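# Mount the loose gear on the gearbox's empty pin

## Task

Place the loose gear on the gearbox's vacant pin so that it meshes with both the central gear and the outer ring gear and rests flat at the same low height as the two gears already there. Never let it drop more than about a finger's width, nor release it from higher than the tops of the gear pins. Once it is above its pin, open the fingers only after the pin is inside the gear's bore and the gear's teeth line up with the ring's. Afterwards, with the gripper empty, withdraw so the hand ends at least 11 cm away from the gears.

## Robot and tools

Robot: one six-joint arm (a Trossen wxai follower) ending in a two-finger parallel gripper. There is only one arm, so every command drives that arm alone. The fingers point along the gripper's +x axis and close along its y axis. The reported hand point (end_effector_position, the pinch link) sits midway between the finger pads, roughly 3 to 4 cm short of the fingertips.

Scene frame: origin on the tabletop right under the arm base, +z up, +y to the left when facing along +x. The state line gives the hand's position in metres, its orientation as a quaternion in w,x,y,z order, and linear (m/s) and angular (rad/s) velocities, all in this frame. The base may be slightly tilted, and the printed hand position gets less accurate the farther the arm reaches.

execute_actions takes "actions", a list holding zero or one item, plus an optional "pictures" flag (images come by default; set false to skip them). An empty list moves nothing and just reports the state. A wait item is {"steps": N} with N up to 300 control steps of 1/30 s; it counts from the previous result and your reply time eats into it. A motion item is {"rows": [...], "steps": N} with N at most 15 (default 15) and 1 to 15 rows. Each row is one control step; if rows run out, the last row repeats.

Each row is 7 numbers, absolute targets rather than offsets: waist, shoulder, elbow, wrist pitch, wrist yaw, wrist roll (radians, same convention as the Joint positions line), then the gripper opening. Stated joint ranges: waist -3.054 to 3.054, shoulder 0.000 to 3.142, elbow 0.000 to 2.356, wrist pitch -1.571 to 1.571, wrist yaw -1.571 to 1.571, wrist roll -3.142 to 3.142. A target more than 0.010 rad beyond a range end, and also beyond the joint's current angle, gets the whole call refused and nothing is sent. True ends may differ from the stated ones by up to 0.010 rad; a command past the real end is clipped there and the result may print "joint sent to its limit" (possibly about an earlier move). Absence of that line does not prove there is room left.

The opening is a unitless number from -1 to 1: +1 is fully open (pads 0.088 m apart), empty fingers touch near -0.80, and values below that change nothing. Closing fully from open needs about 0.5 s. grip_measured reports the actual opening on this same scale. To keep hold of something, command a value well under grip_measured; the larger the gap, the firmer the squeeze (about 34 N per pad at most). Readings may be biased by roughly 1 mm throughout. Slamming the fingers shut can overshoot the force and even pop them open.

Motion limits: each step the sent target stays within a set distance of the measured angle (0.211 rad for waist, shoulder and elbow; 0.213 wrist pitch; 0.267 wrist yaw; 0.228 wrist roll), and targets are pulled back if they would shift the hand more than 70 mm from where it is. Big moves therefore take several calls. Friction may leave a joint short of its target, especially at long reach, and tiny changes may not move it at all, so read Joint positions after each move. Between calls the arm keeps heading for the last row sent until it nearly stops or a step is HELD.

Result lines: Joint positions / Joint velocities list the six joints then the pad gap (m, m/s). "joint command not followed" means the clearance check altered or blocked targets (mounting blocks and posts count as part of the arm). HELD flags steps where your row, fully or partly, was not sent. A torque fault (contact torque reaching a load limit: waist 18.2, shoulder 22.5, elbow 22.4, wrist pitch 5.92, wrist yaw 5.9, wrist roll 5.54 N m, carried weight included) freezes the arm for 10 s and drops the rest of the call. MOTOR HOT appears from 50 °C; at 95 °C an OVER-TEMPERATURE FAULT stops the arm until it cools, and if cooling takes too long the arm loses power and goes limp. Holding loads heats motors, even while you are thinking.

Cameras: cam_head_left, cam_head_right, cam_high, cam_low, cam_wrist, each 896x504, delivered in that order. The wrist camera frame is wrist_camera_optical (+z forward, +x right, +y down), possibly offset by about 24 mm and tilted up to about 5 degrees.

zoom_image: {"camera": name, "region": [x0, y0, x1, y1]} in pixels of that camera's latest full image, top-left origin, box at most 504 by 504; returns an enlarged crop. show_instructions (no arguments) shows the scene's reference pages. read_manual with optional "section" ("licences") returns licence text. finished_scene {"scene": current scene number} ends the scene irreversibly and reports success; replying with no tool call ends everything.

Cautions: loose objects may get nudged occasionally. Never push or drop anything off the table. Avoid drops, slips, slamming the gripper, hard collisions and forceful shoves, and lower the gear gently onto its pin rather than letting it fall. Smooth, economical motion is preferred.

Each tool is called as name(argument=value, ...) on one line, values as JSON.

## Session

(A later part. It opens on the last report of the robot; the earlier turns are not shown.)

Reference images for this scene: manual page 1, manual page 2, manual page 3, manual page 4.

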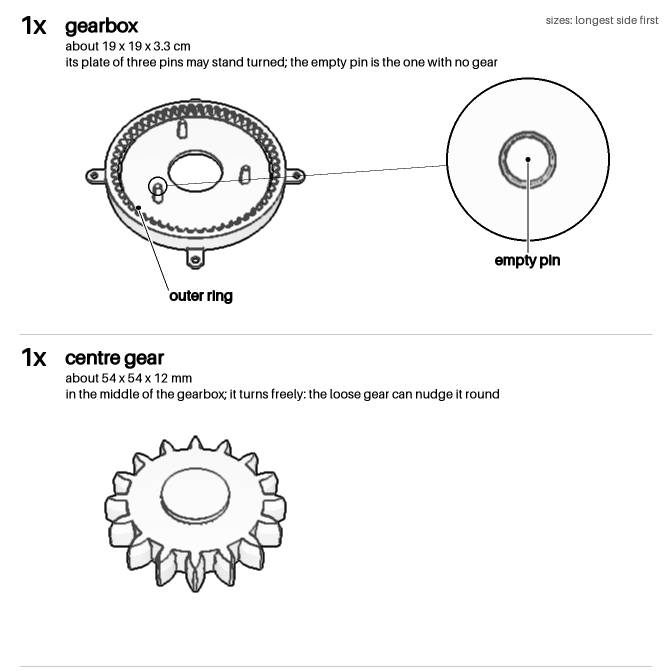

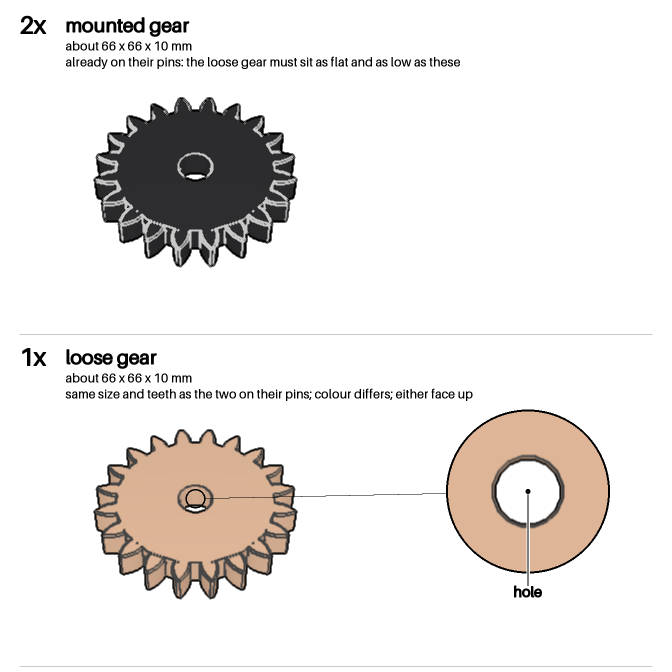

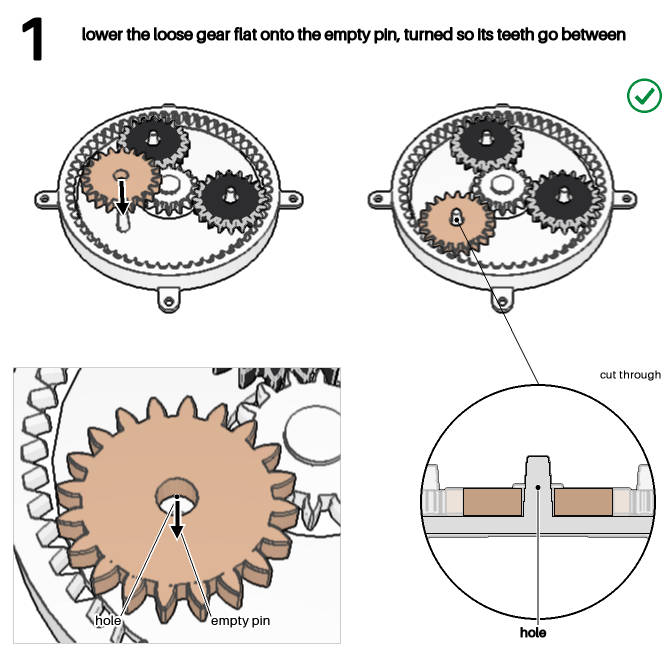

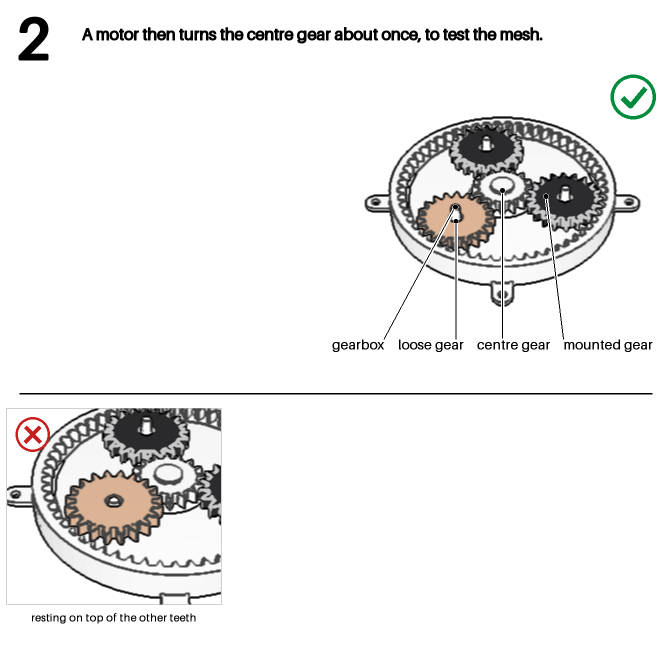

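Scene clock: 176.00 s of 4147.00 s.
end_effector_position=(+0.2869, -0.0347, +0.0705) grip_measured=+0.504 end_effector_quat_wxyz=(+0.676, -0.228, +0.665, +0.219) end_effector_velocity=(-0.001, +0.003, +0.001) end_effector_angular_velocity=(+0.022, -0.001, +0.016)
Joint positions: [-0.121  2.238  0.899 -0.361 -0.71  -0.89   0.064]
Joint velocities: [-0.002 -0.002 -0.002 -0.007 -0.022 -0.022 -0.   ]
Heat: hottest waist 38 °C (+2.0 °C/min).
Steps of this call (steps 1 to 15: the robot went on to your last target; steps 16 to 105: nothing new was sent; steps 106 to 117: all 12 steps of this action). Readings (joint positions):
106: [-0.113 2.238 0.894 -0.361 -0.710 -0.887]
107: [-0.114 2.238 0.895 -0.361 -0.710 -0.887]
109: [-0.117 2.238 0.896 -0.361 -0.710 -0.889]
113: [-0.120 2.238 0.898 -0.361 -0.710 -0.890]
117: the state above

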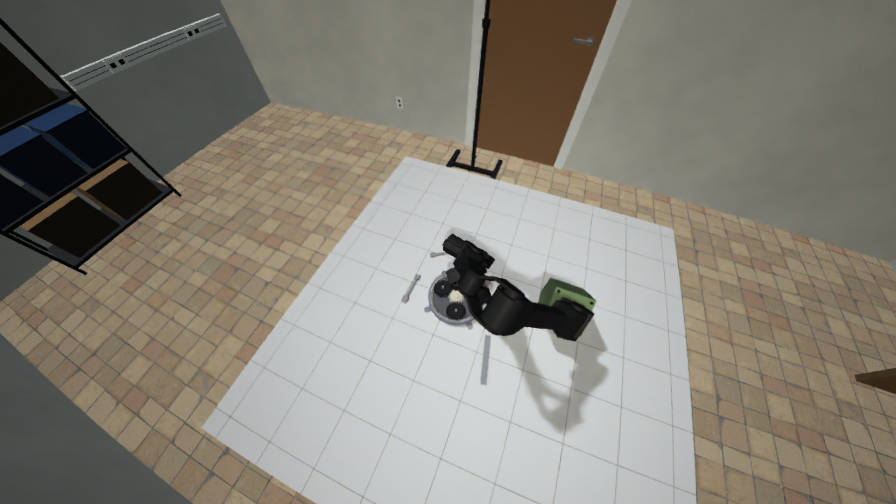

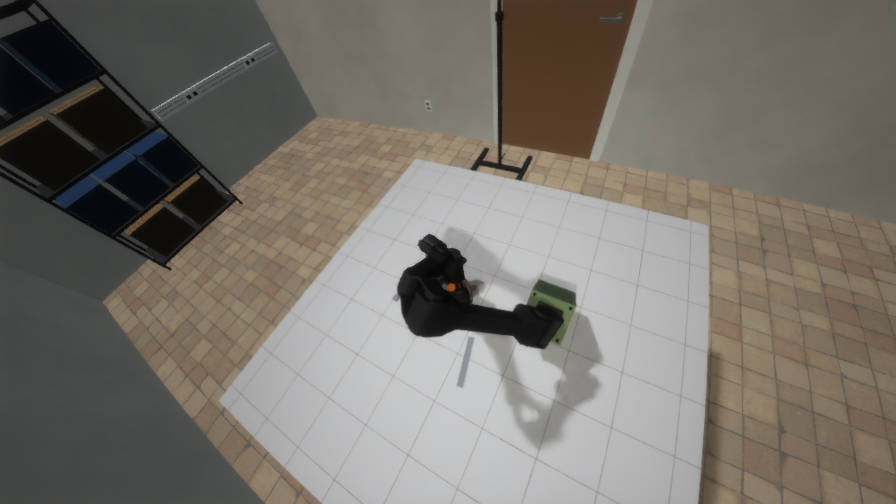

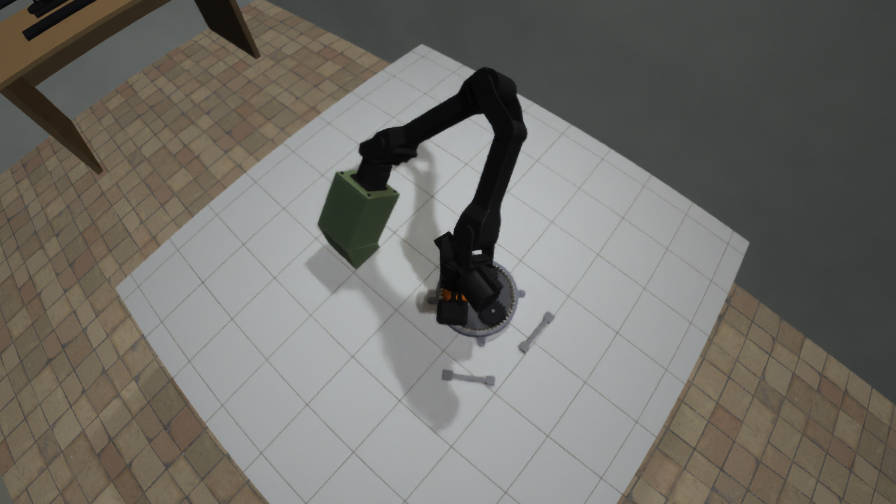

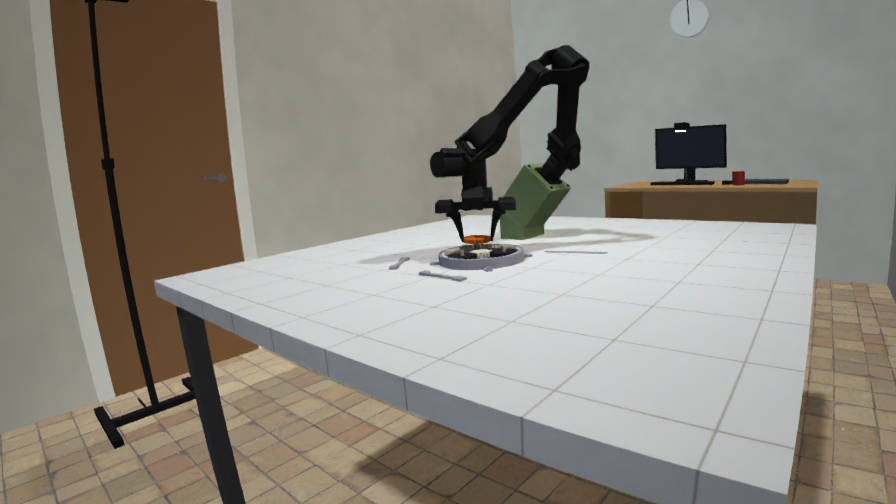

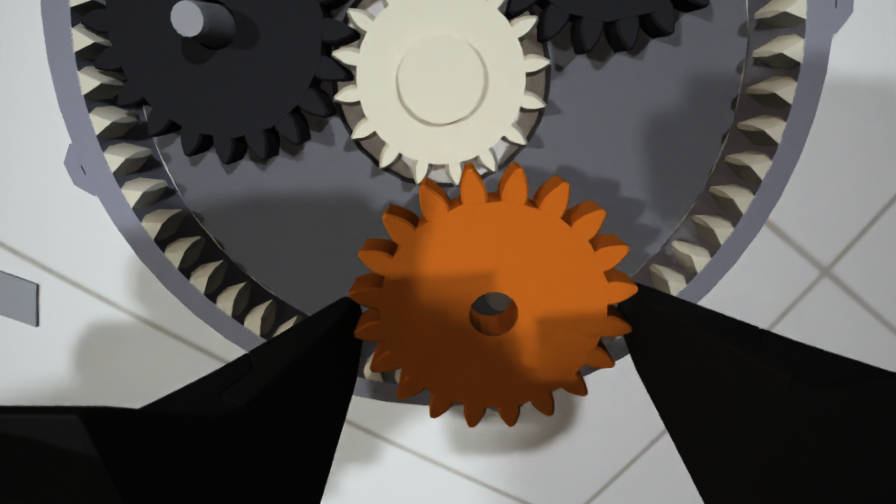

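execute_actions(actions=[{"rows":[[-0.124,2.256,0.905,-0.355,-0.713,-0.895,0.15]],"steps":10}])

zoom_image(camera="cam_wrist", region=[430,250,560,380])

Scene clock: 183.77 s of 4147.00 s.
end_effector_position=(+0.2862, -0.0362, +0.0689) grip_measured=+0.504 end_effector_quat_wxyz=(+0.676, -0.227, +0.666, +0.219) end_effector_velocity=(+0.001, +0.001, +0.001) end_effector_angular_velocity=(+0.005, -0.009, +0.010)
Joint positions: [-0.122  2.247  0.9   -0.357 -0.711 -0.891  0.064]
Joint velocities: [-0.002 -0.002 -0.002  0.007 -0.007 -0.007 -0.   ]
Heat: hottest waist 39 °C (+3.0 °C/min).
Steps of this call (steps 1 to 15: the robot went on to your last target; steps 16 to 223: nothing new was sent; steps 224 to 233: all 10 steps of this action). Readings (joint positions):
224: [-0.122 2.240 0.900 -0.361 -0.710 -0.891]
225: [-0.122 2.242 0.900 -0.360 -0.710 -0.891]
227: [-0.122 2.244 0.900 -0.359 -0.711 -0.891]
231: [-0.122 2.247 0.900 -0.357 -0.711 -0.891]
233: the state above

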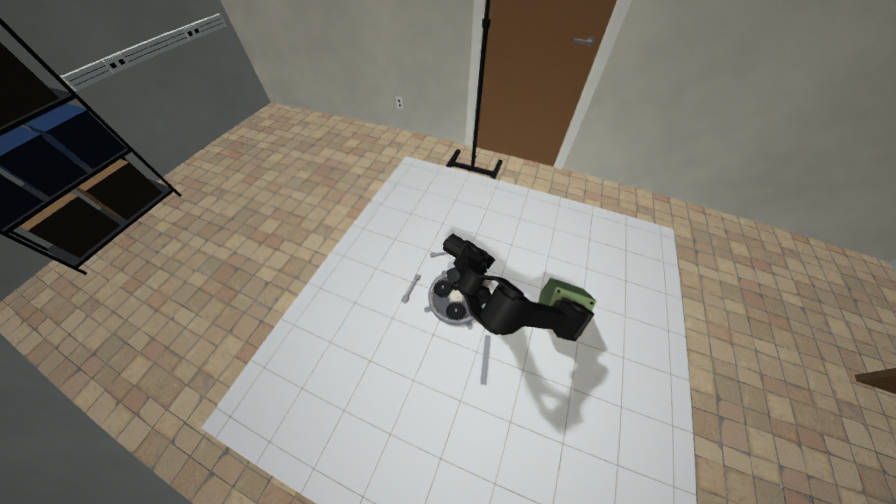

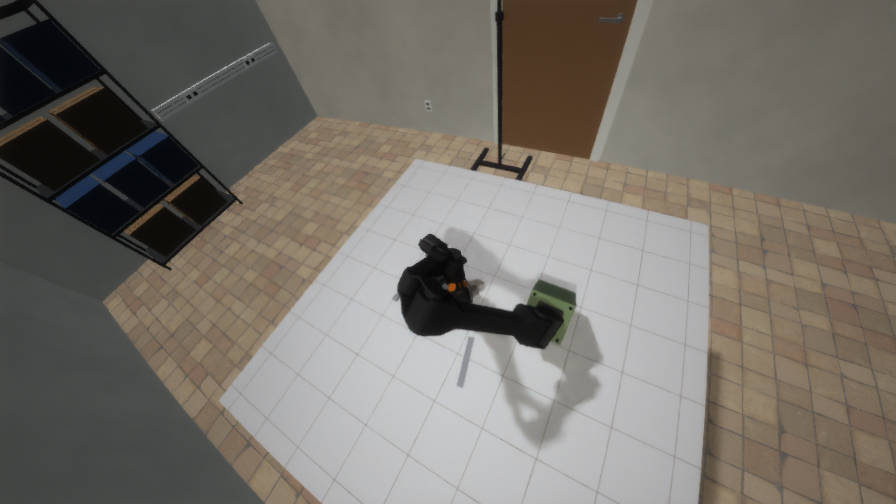

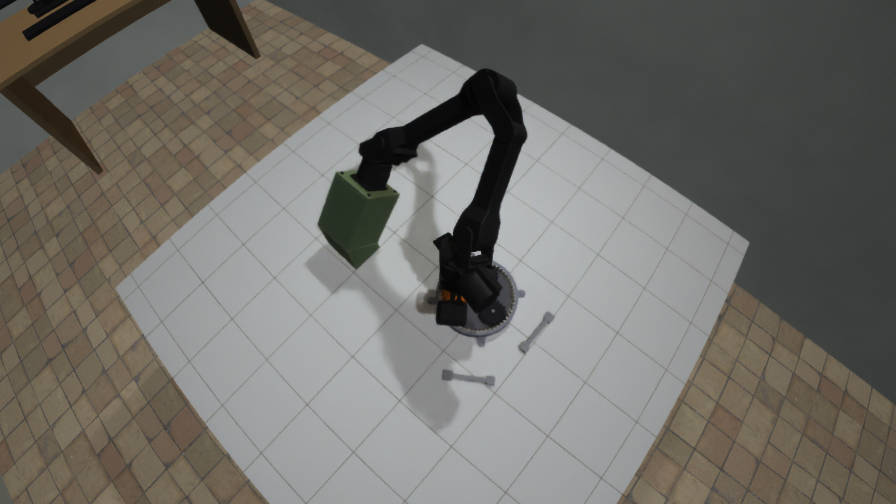

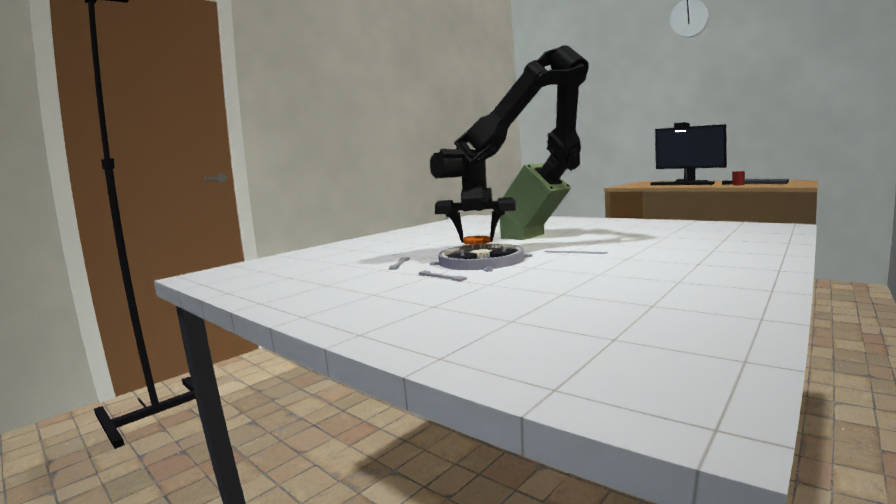

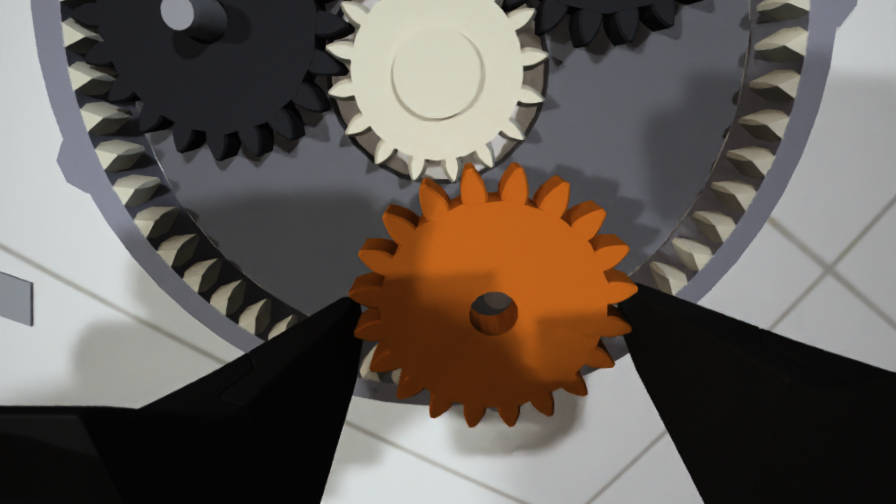

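Region (430, 250, 560, 380) of cam_wrist's 896x504 image, scaled by 3.877, with more detail than that image has.

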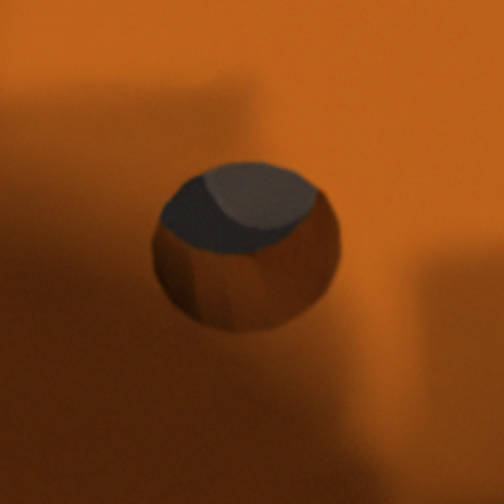

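execute_actions(actions=[{"rows":[[-0.124,2.262,0.908,-0.352,-0.713,-0.895,0.15],[-0.124,2.262,0.908,-0.352,-0.713,-0.895,0.15],[-0.124,2.262,0.908,-0.352,-0.713,-0.895,0.15],[-0.124,2.262,0.908,-0.352,-0.713,-0.895,0.15],[-0.112,2.268,0.908,-0.347,-0.713,-0.89,0.15],[-0.109,2.272,0.908,-0.343,-0.713,-0.89,0.15],[-0.106,2.276,0.908,-0.339,-0.713,-0.89,0.15]],"steps":15}])

zoom_image(camera="cam_wrist", region=[430,250,560,380])

Scene clock: 188.30 s of 4147.00 s.
end_effector_position=(+0.2858, -0.0371, +0.0625) grip_measured=+0.504 end_effector_quat_wxyz=(+0.672, -0.231, +0.668, +0.223) end_effector_velocity=(-0.001, -0.003, -0.001) end_effector_angular_velocity=(-0.022, +0.005, +0.025)
Joint positions: [-0.108  2.266  0.902 -0.339 -0.708 -0.891  0.064]
Joint velocities: [ 0.002  0.002 -0.002  0.007  0.022 -0.022 -0.   ]
Heat: hottest waist 39 °C (+2.0 °C/min).
Steps of this call (steps 1 to 15: the robot went on to your last target; steps 16 to 121: nothing new was sent; steps 122 to 136: all 15 steps of this action). Readings (joint positions):
122: [-0.122 2.248 0.900 -0.356 -0.711 -0.891]
123: [-0.122 2.249 0.900 -0.355 -0.711 -0.891]
125: [-0.122 2.251 0.900 -0.355 -0.711 -0.891]
129: [-0.117 2.257 0.901 -0.347 -0.709 -0.891]
136: the state above

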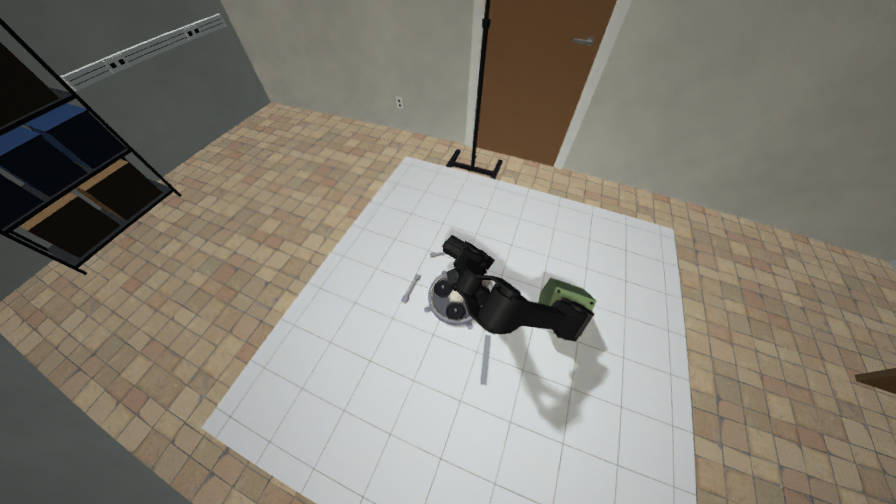

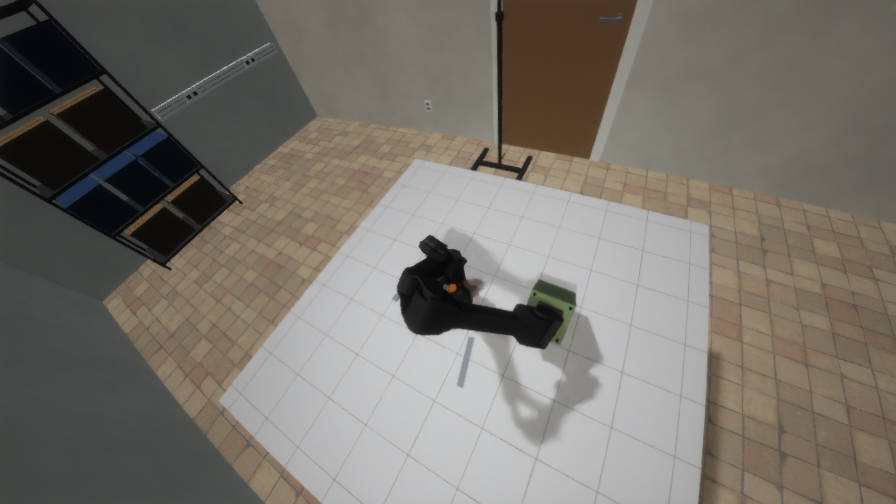

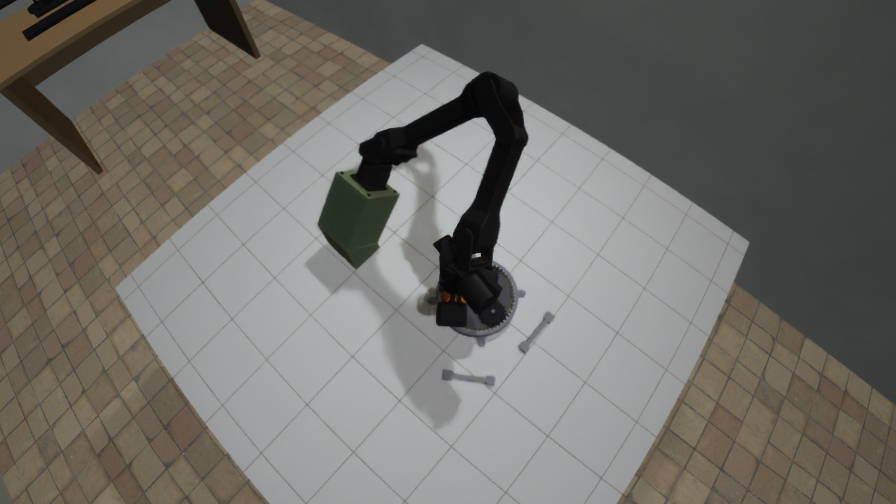

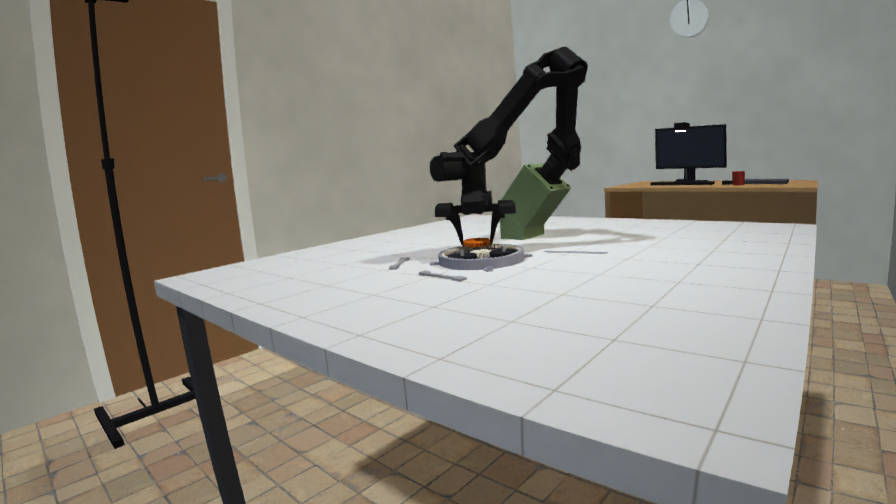

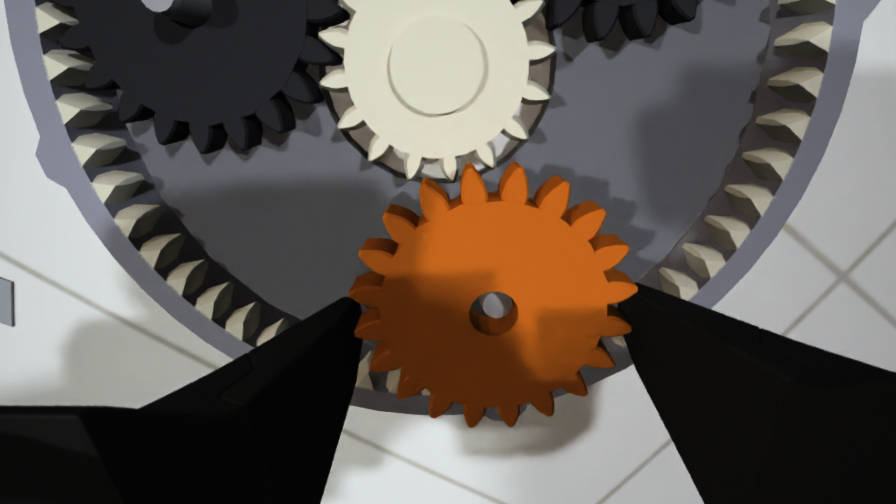

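Region (430, 250, 560, 380) of cam_wrist's 896x504 image, scaled by 3.877, with more detail than that image has.

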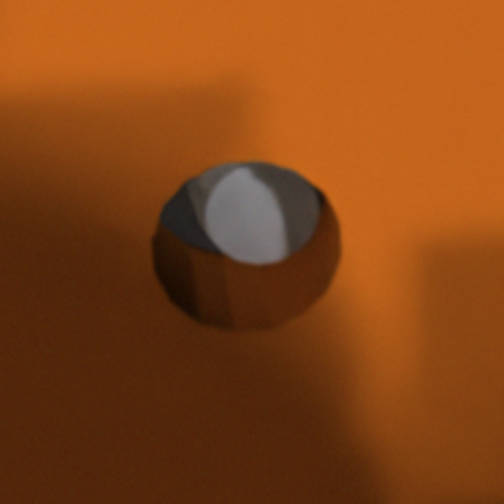

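execute_actions(actions=[{"rows":[[-0.102,2.281,0.908,-0.335,-0.713,-0.888,0.15],[-0.098,2.286,0.908,-0.33,-0.713,-0.885,0.15],[-0.095,2.291,0.908,-0.325,-0.713,-0.882,0.15]],"steps":12}])

zoom_image(camera="cam_wrist", region=[300,60,680,440])

Scene clock: 191.97 s of 4147.00 s.
end_effector_position=(+0.2847, -0.0371, +0.0572) grip_measured=+0.504 end_effector_quat_wxyz=(+0.669, -0.231, +0.670, +0.225) end_effector_velocity=(-0.002, +0.002, -0.003) end_effector_angular_velocity=(+0.008, +0.005, +0.011)
Joint positions: [-0.097  2.281  0.902 -0.324 -0.709 -0.887  0.064]
Joint velocities: [ 0.007  0.002 -0.007  0.007 -0.007 -0.007 -0.001]
Heat: hottest waist 39 °C (+2.0 °C/min).
Steps of this call (steps 1 to 15: the robot went on to your last target; steps 16 to 98: nothing new was sent; steps 99 to 110: all 12 steps of this action). Readings (joint positions):
99: [-0.106 2.268 0.902 -0.338 -0.709 -0.891]
100: [-0.105 2.269 0.902 -0.337 -0.709 -0.891]
102: [-0.102 2.274 0.902 -0.333 -0.709 -0.890]
106: [-0.098 2.280 0.902 -0.326 -0.709 -0.888]
110: the state above

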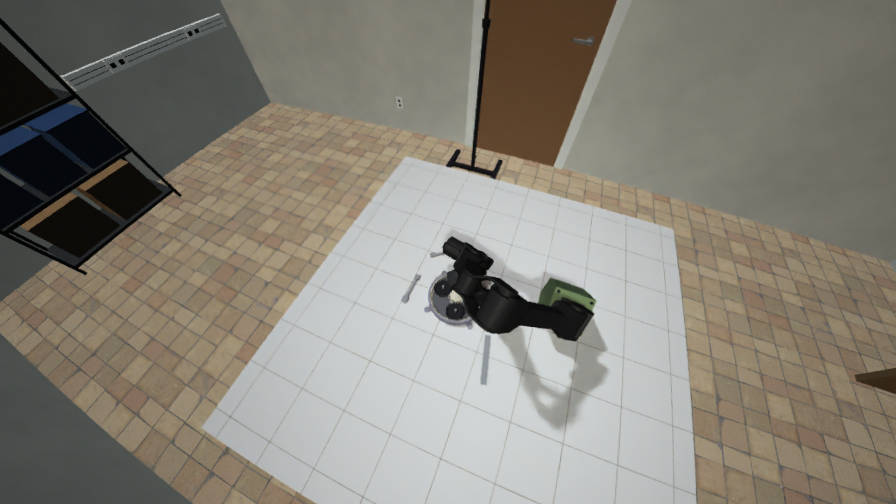

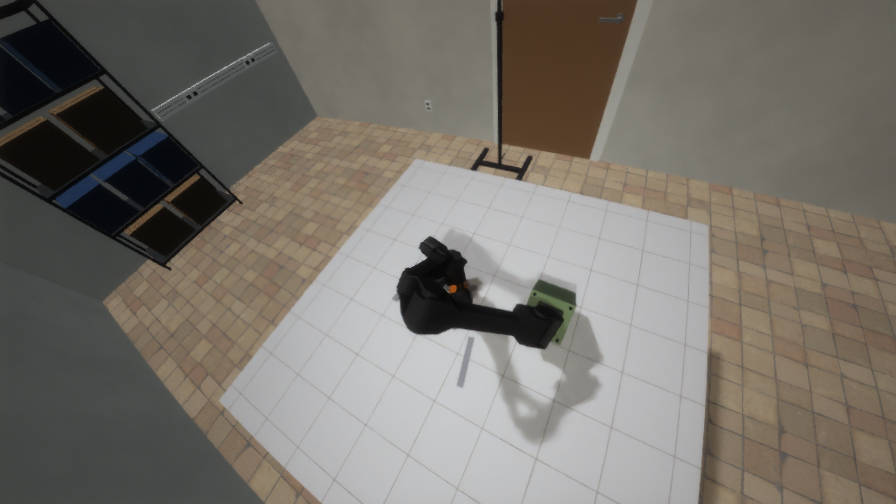

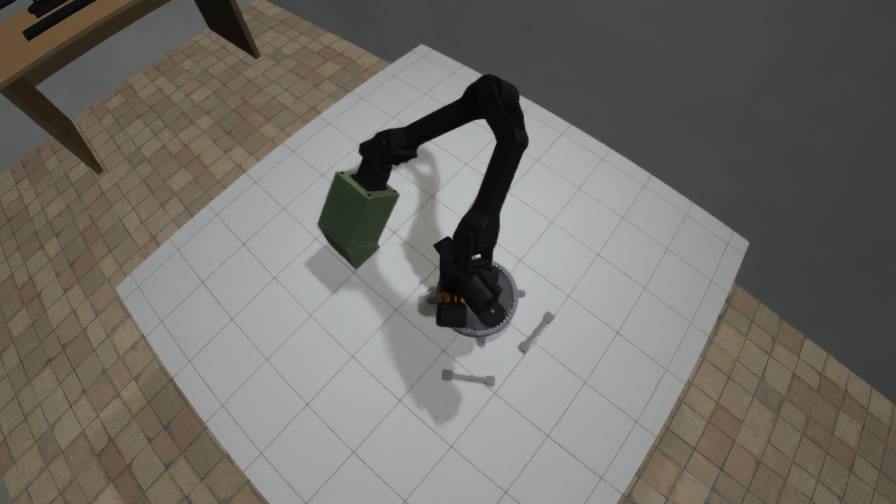

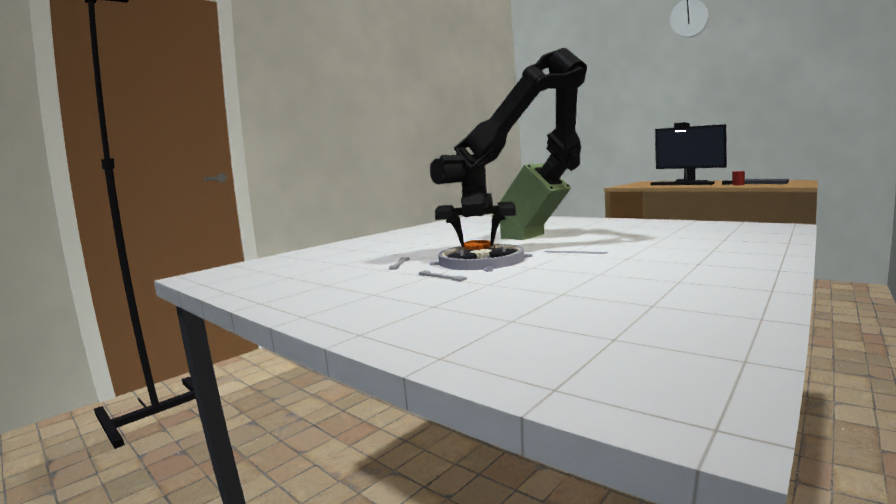

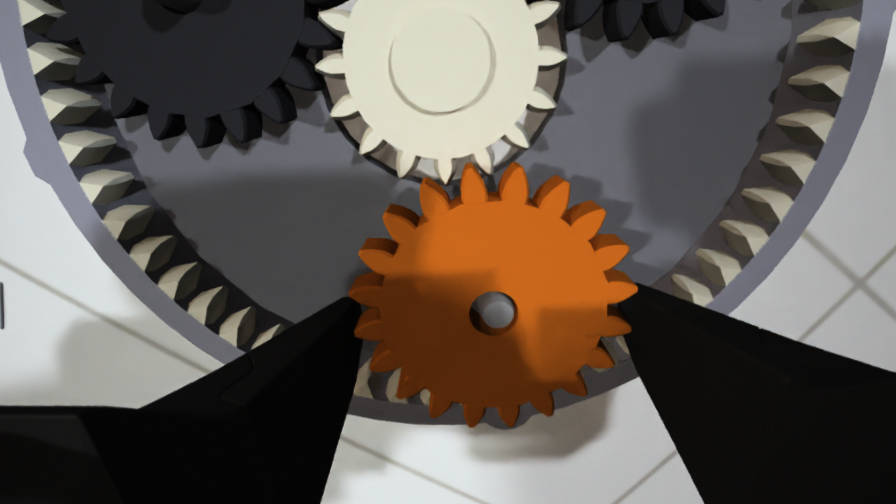

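Region (300, 60, 680, 440) of cam_wrist's 896x504 image, scaled by 1.326, with more detail than that image has.

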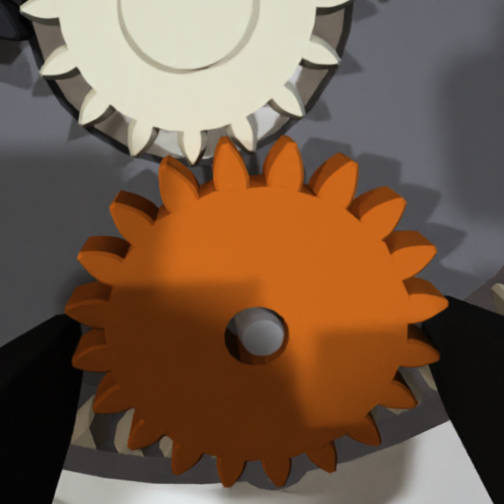

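Sun tooth sits in the gap. Continue down.

execute_actions(actions=[{"rows":[[-0.091,2.296,0.908,-0.32,-0.713,-0.88,0.15],[-0.087,2.301,0.908,-0.315,-0.713,-0.877,0.15],[-0.083,2.306,0.908,-0.31,-0.713,-0.874,0.15],[-0.079,2.311,0.908,-0.305,-0.713,-0.87,0.15]],"steps":15}])

zoom_image(camera="cam_low", region=[430,205,535,275])

Scene clock: 195.67 s of 4147.00 s.
end_effector_position=(+0.2850, -0.0379, +0.0535) grip_measured=+0.504 end_effector_quat_wxyz=(+0.669, -0.229, +0.671, +0.223) end_effector_velocity=(-0.000, +0.003, +0.000) end_effector_angular_velocity=(+0.021, -0.008, +0.007)
Joint positions: [-0.09   2.293  0.904 -0.31  -0.708 -0.873  0.064]
Joint velocities: [-0.002 -0.002 -0.007  0.007 -0.022 -0.007 -0.   ]
Heat: hottest waist 39 °C (+2.0 °C/min).
Steps of this call (steps 1 to 15: the robot went on to your last target; steps 16 to 96: nothing new was sent; steps 97 to 111: all 15 steps of this action). Readings (joint positions):
97: [-0.095 2.283 0.903 -0.324 -0.710 -0.886]
98: [-0.094 2.284 0.903 -0.323 -0.710 -0.885]
100: [-0.093 2.288 0.903 -0.317 -0.710 -0.882]
104: [-0.090 2.292 0.904 -0.312 -0.709 -0.878]
111: the state above

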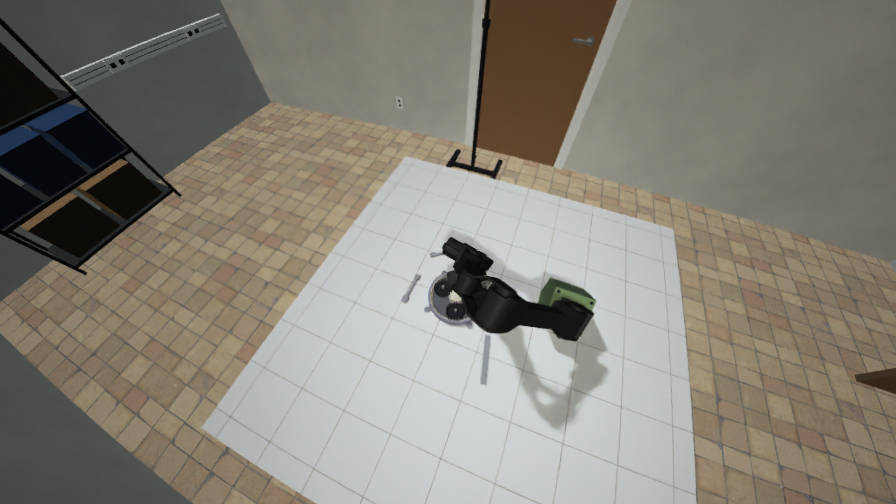

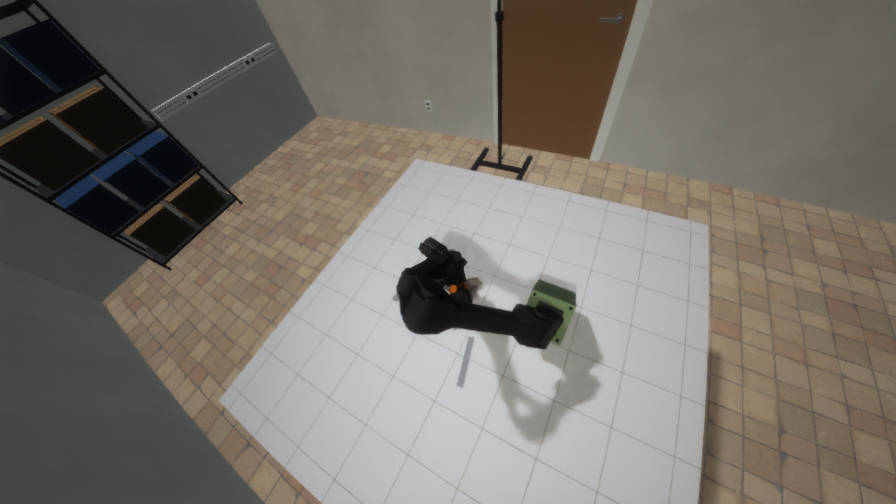

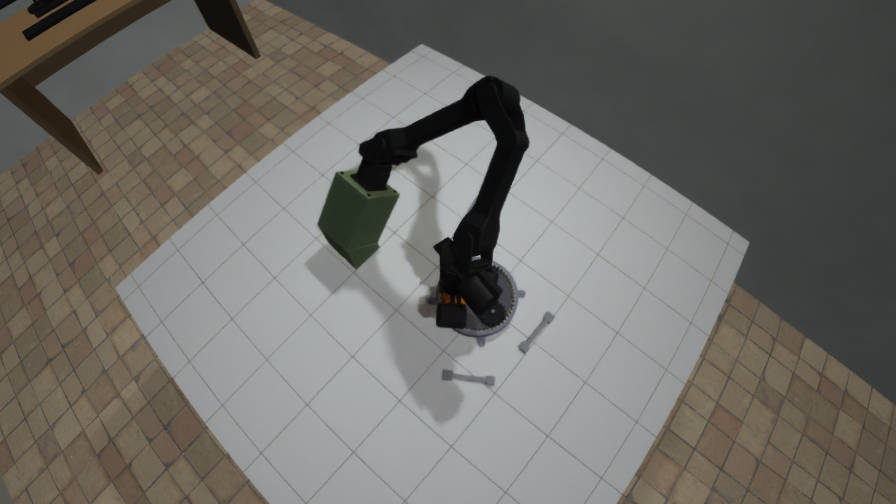

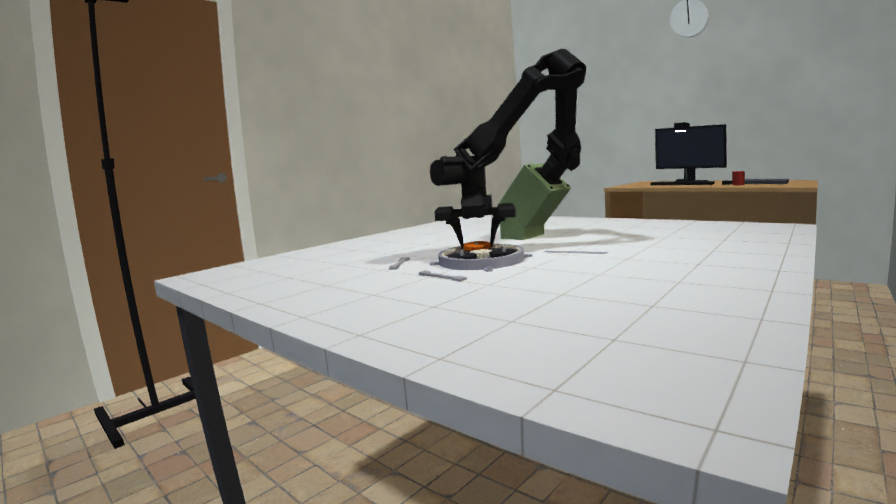

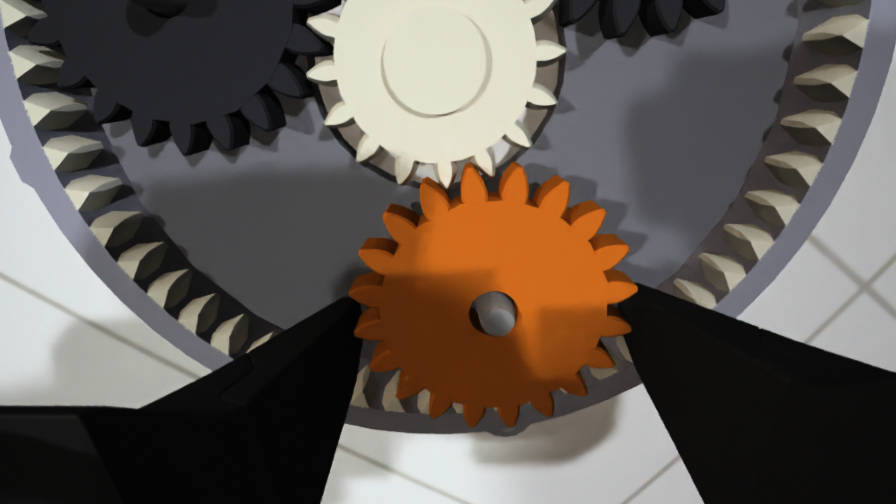

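Region (430, 205, 535, 275) of cam_low's 896x504 image, scaled by 4.800, with more detail than that image has.

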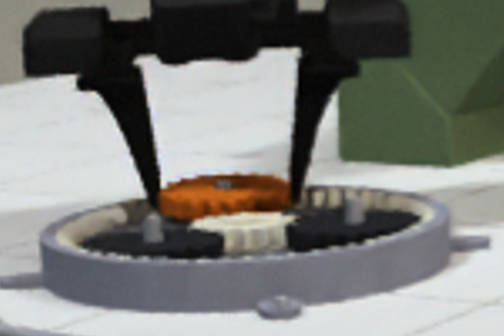

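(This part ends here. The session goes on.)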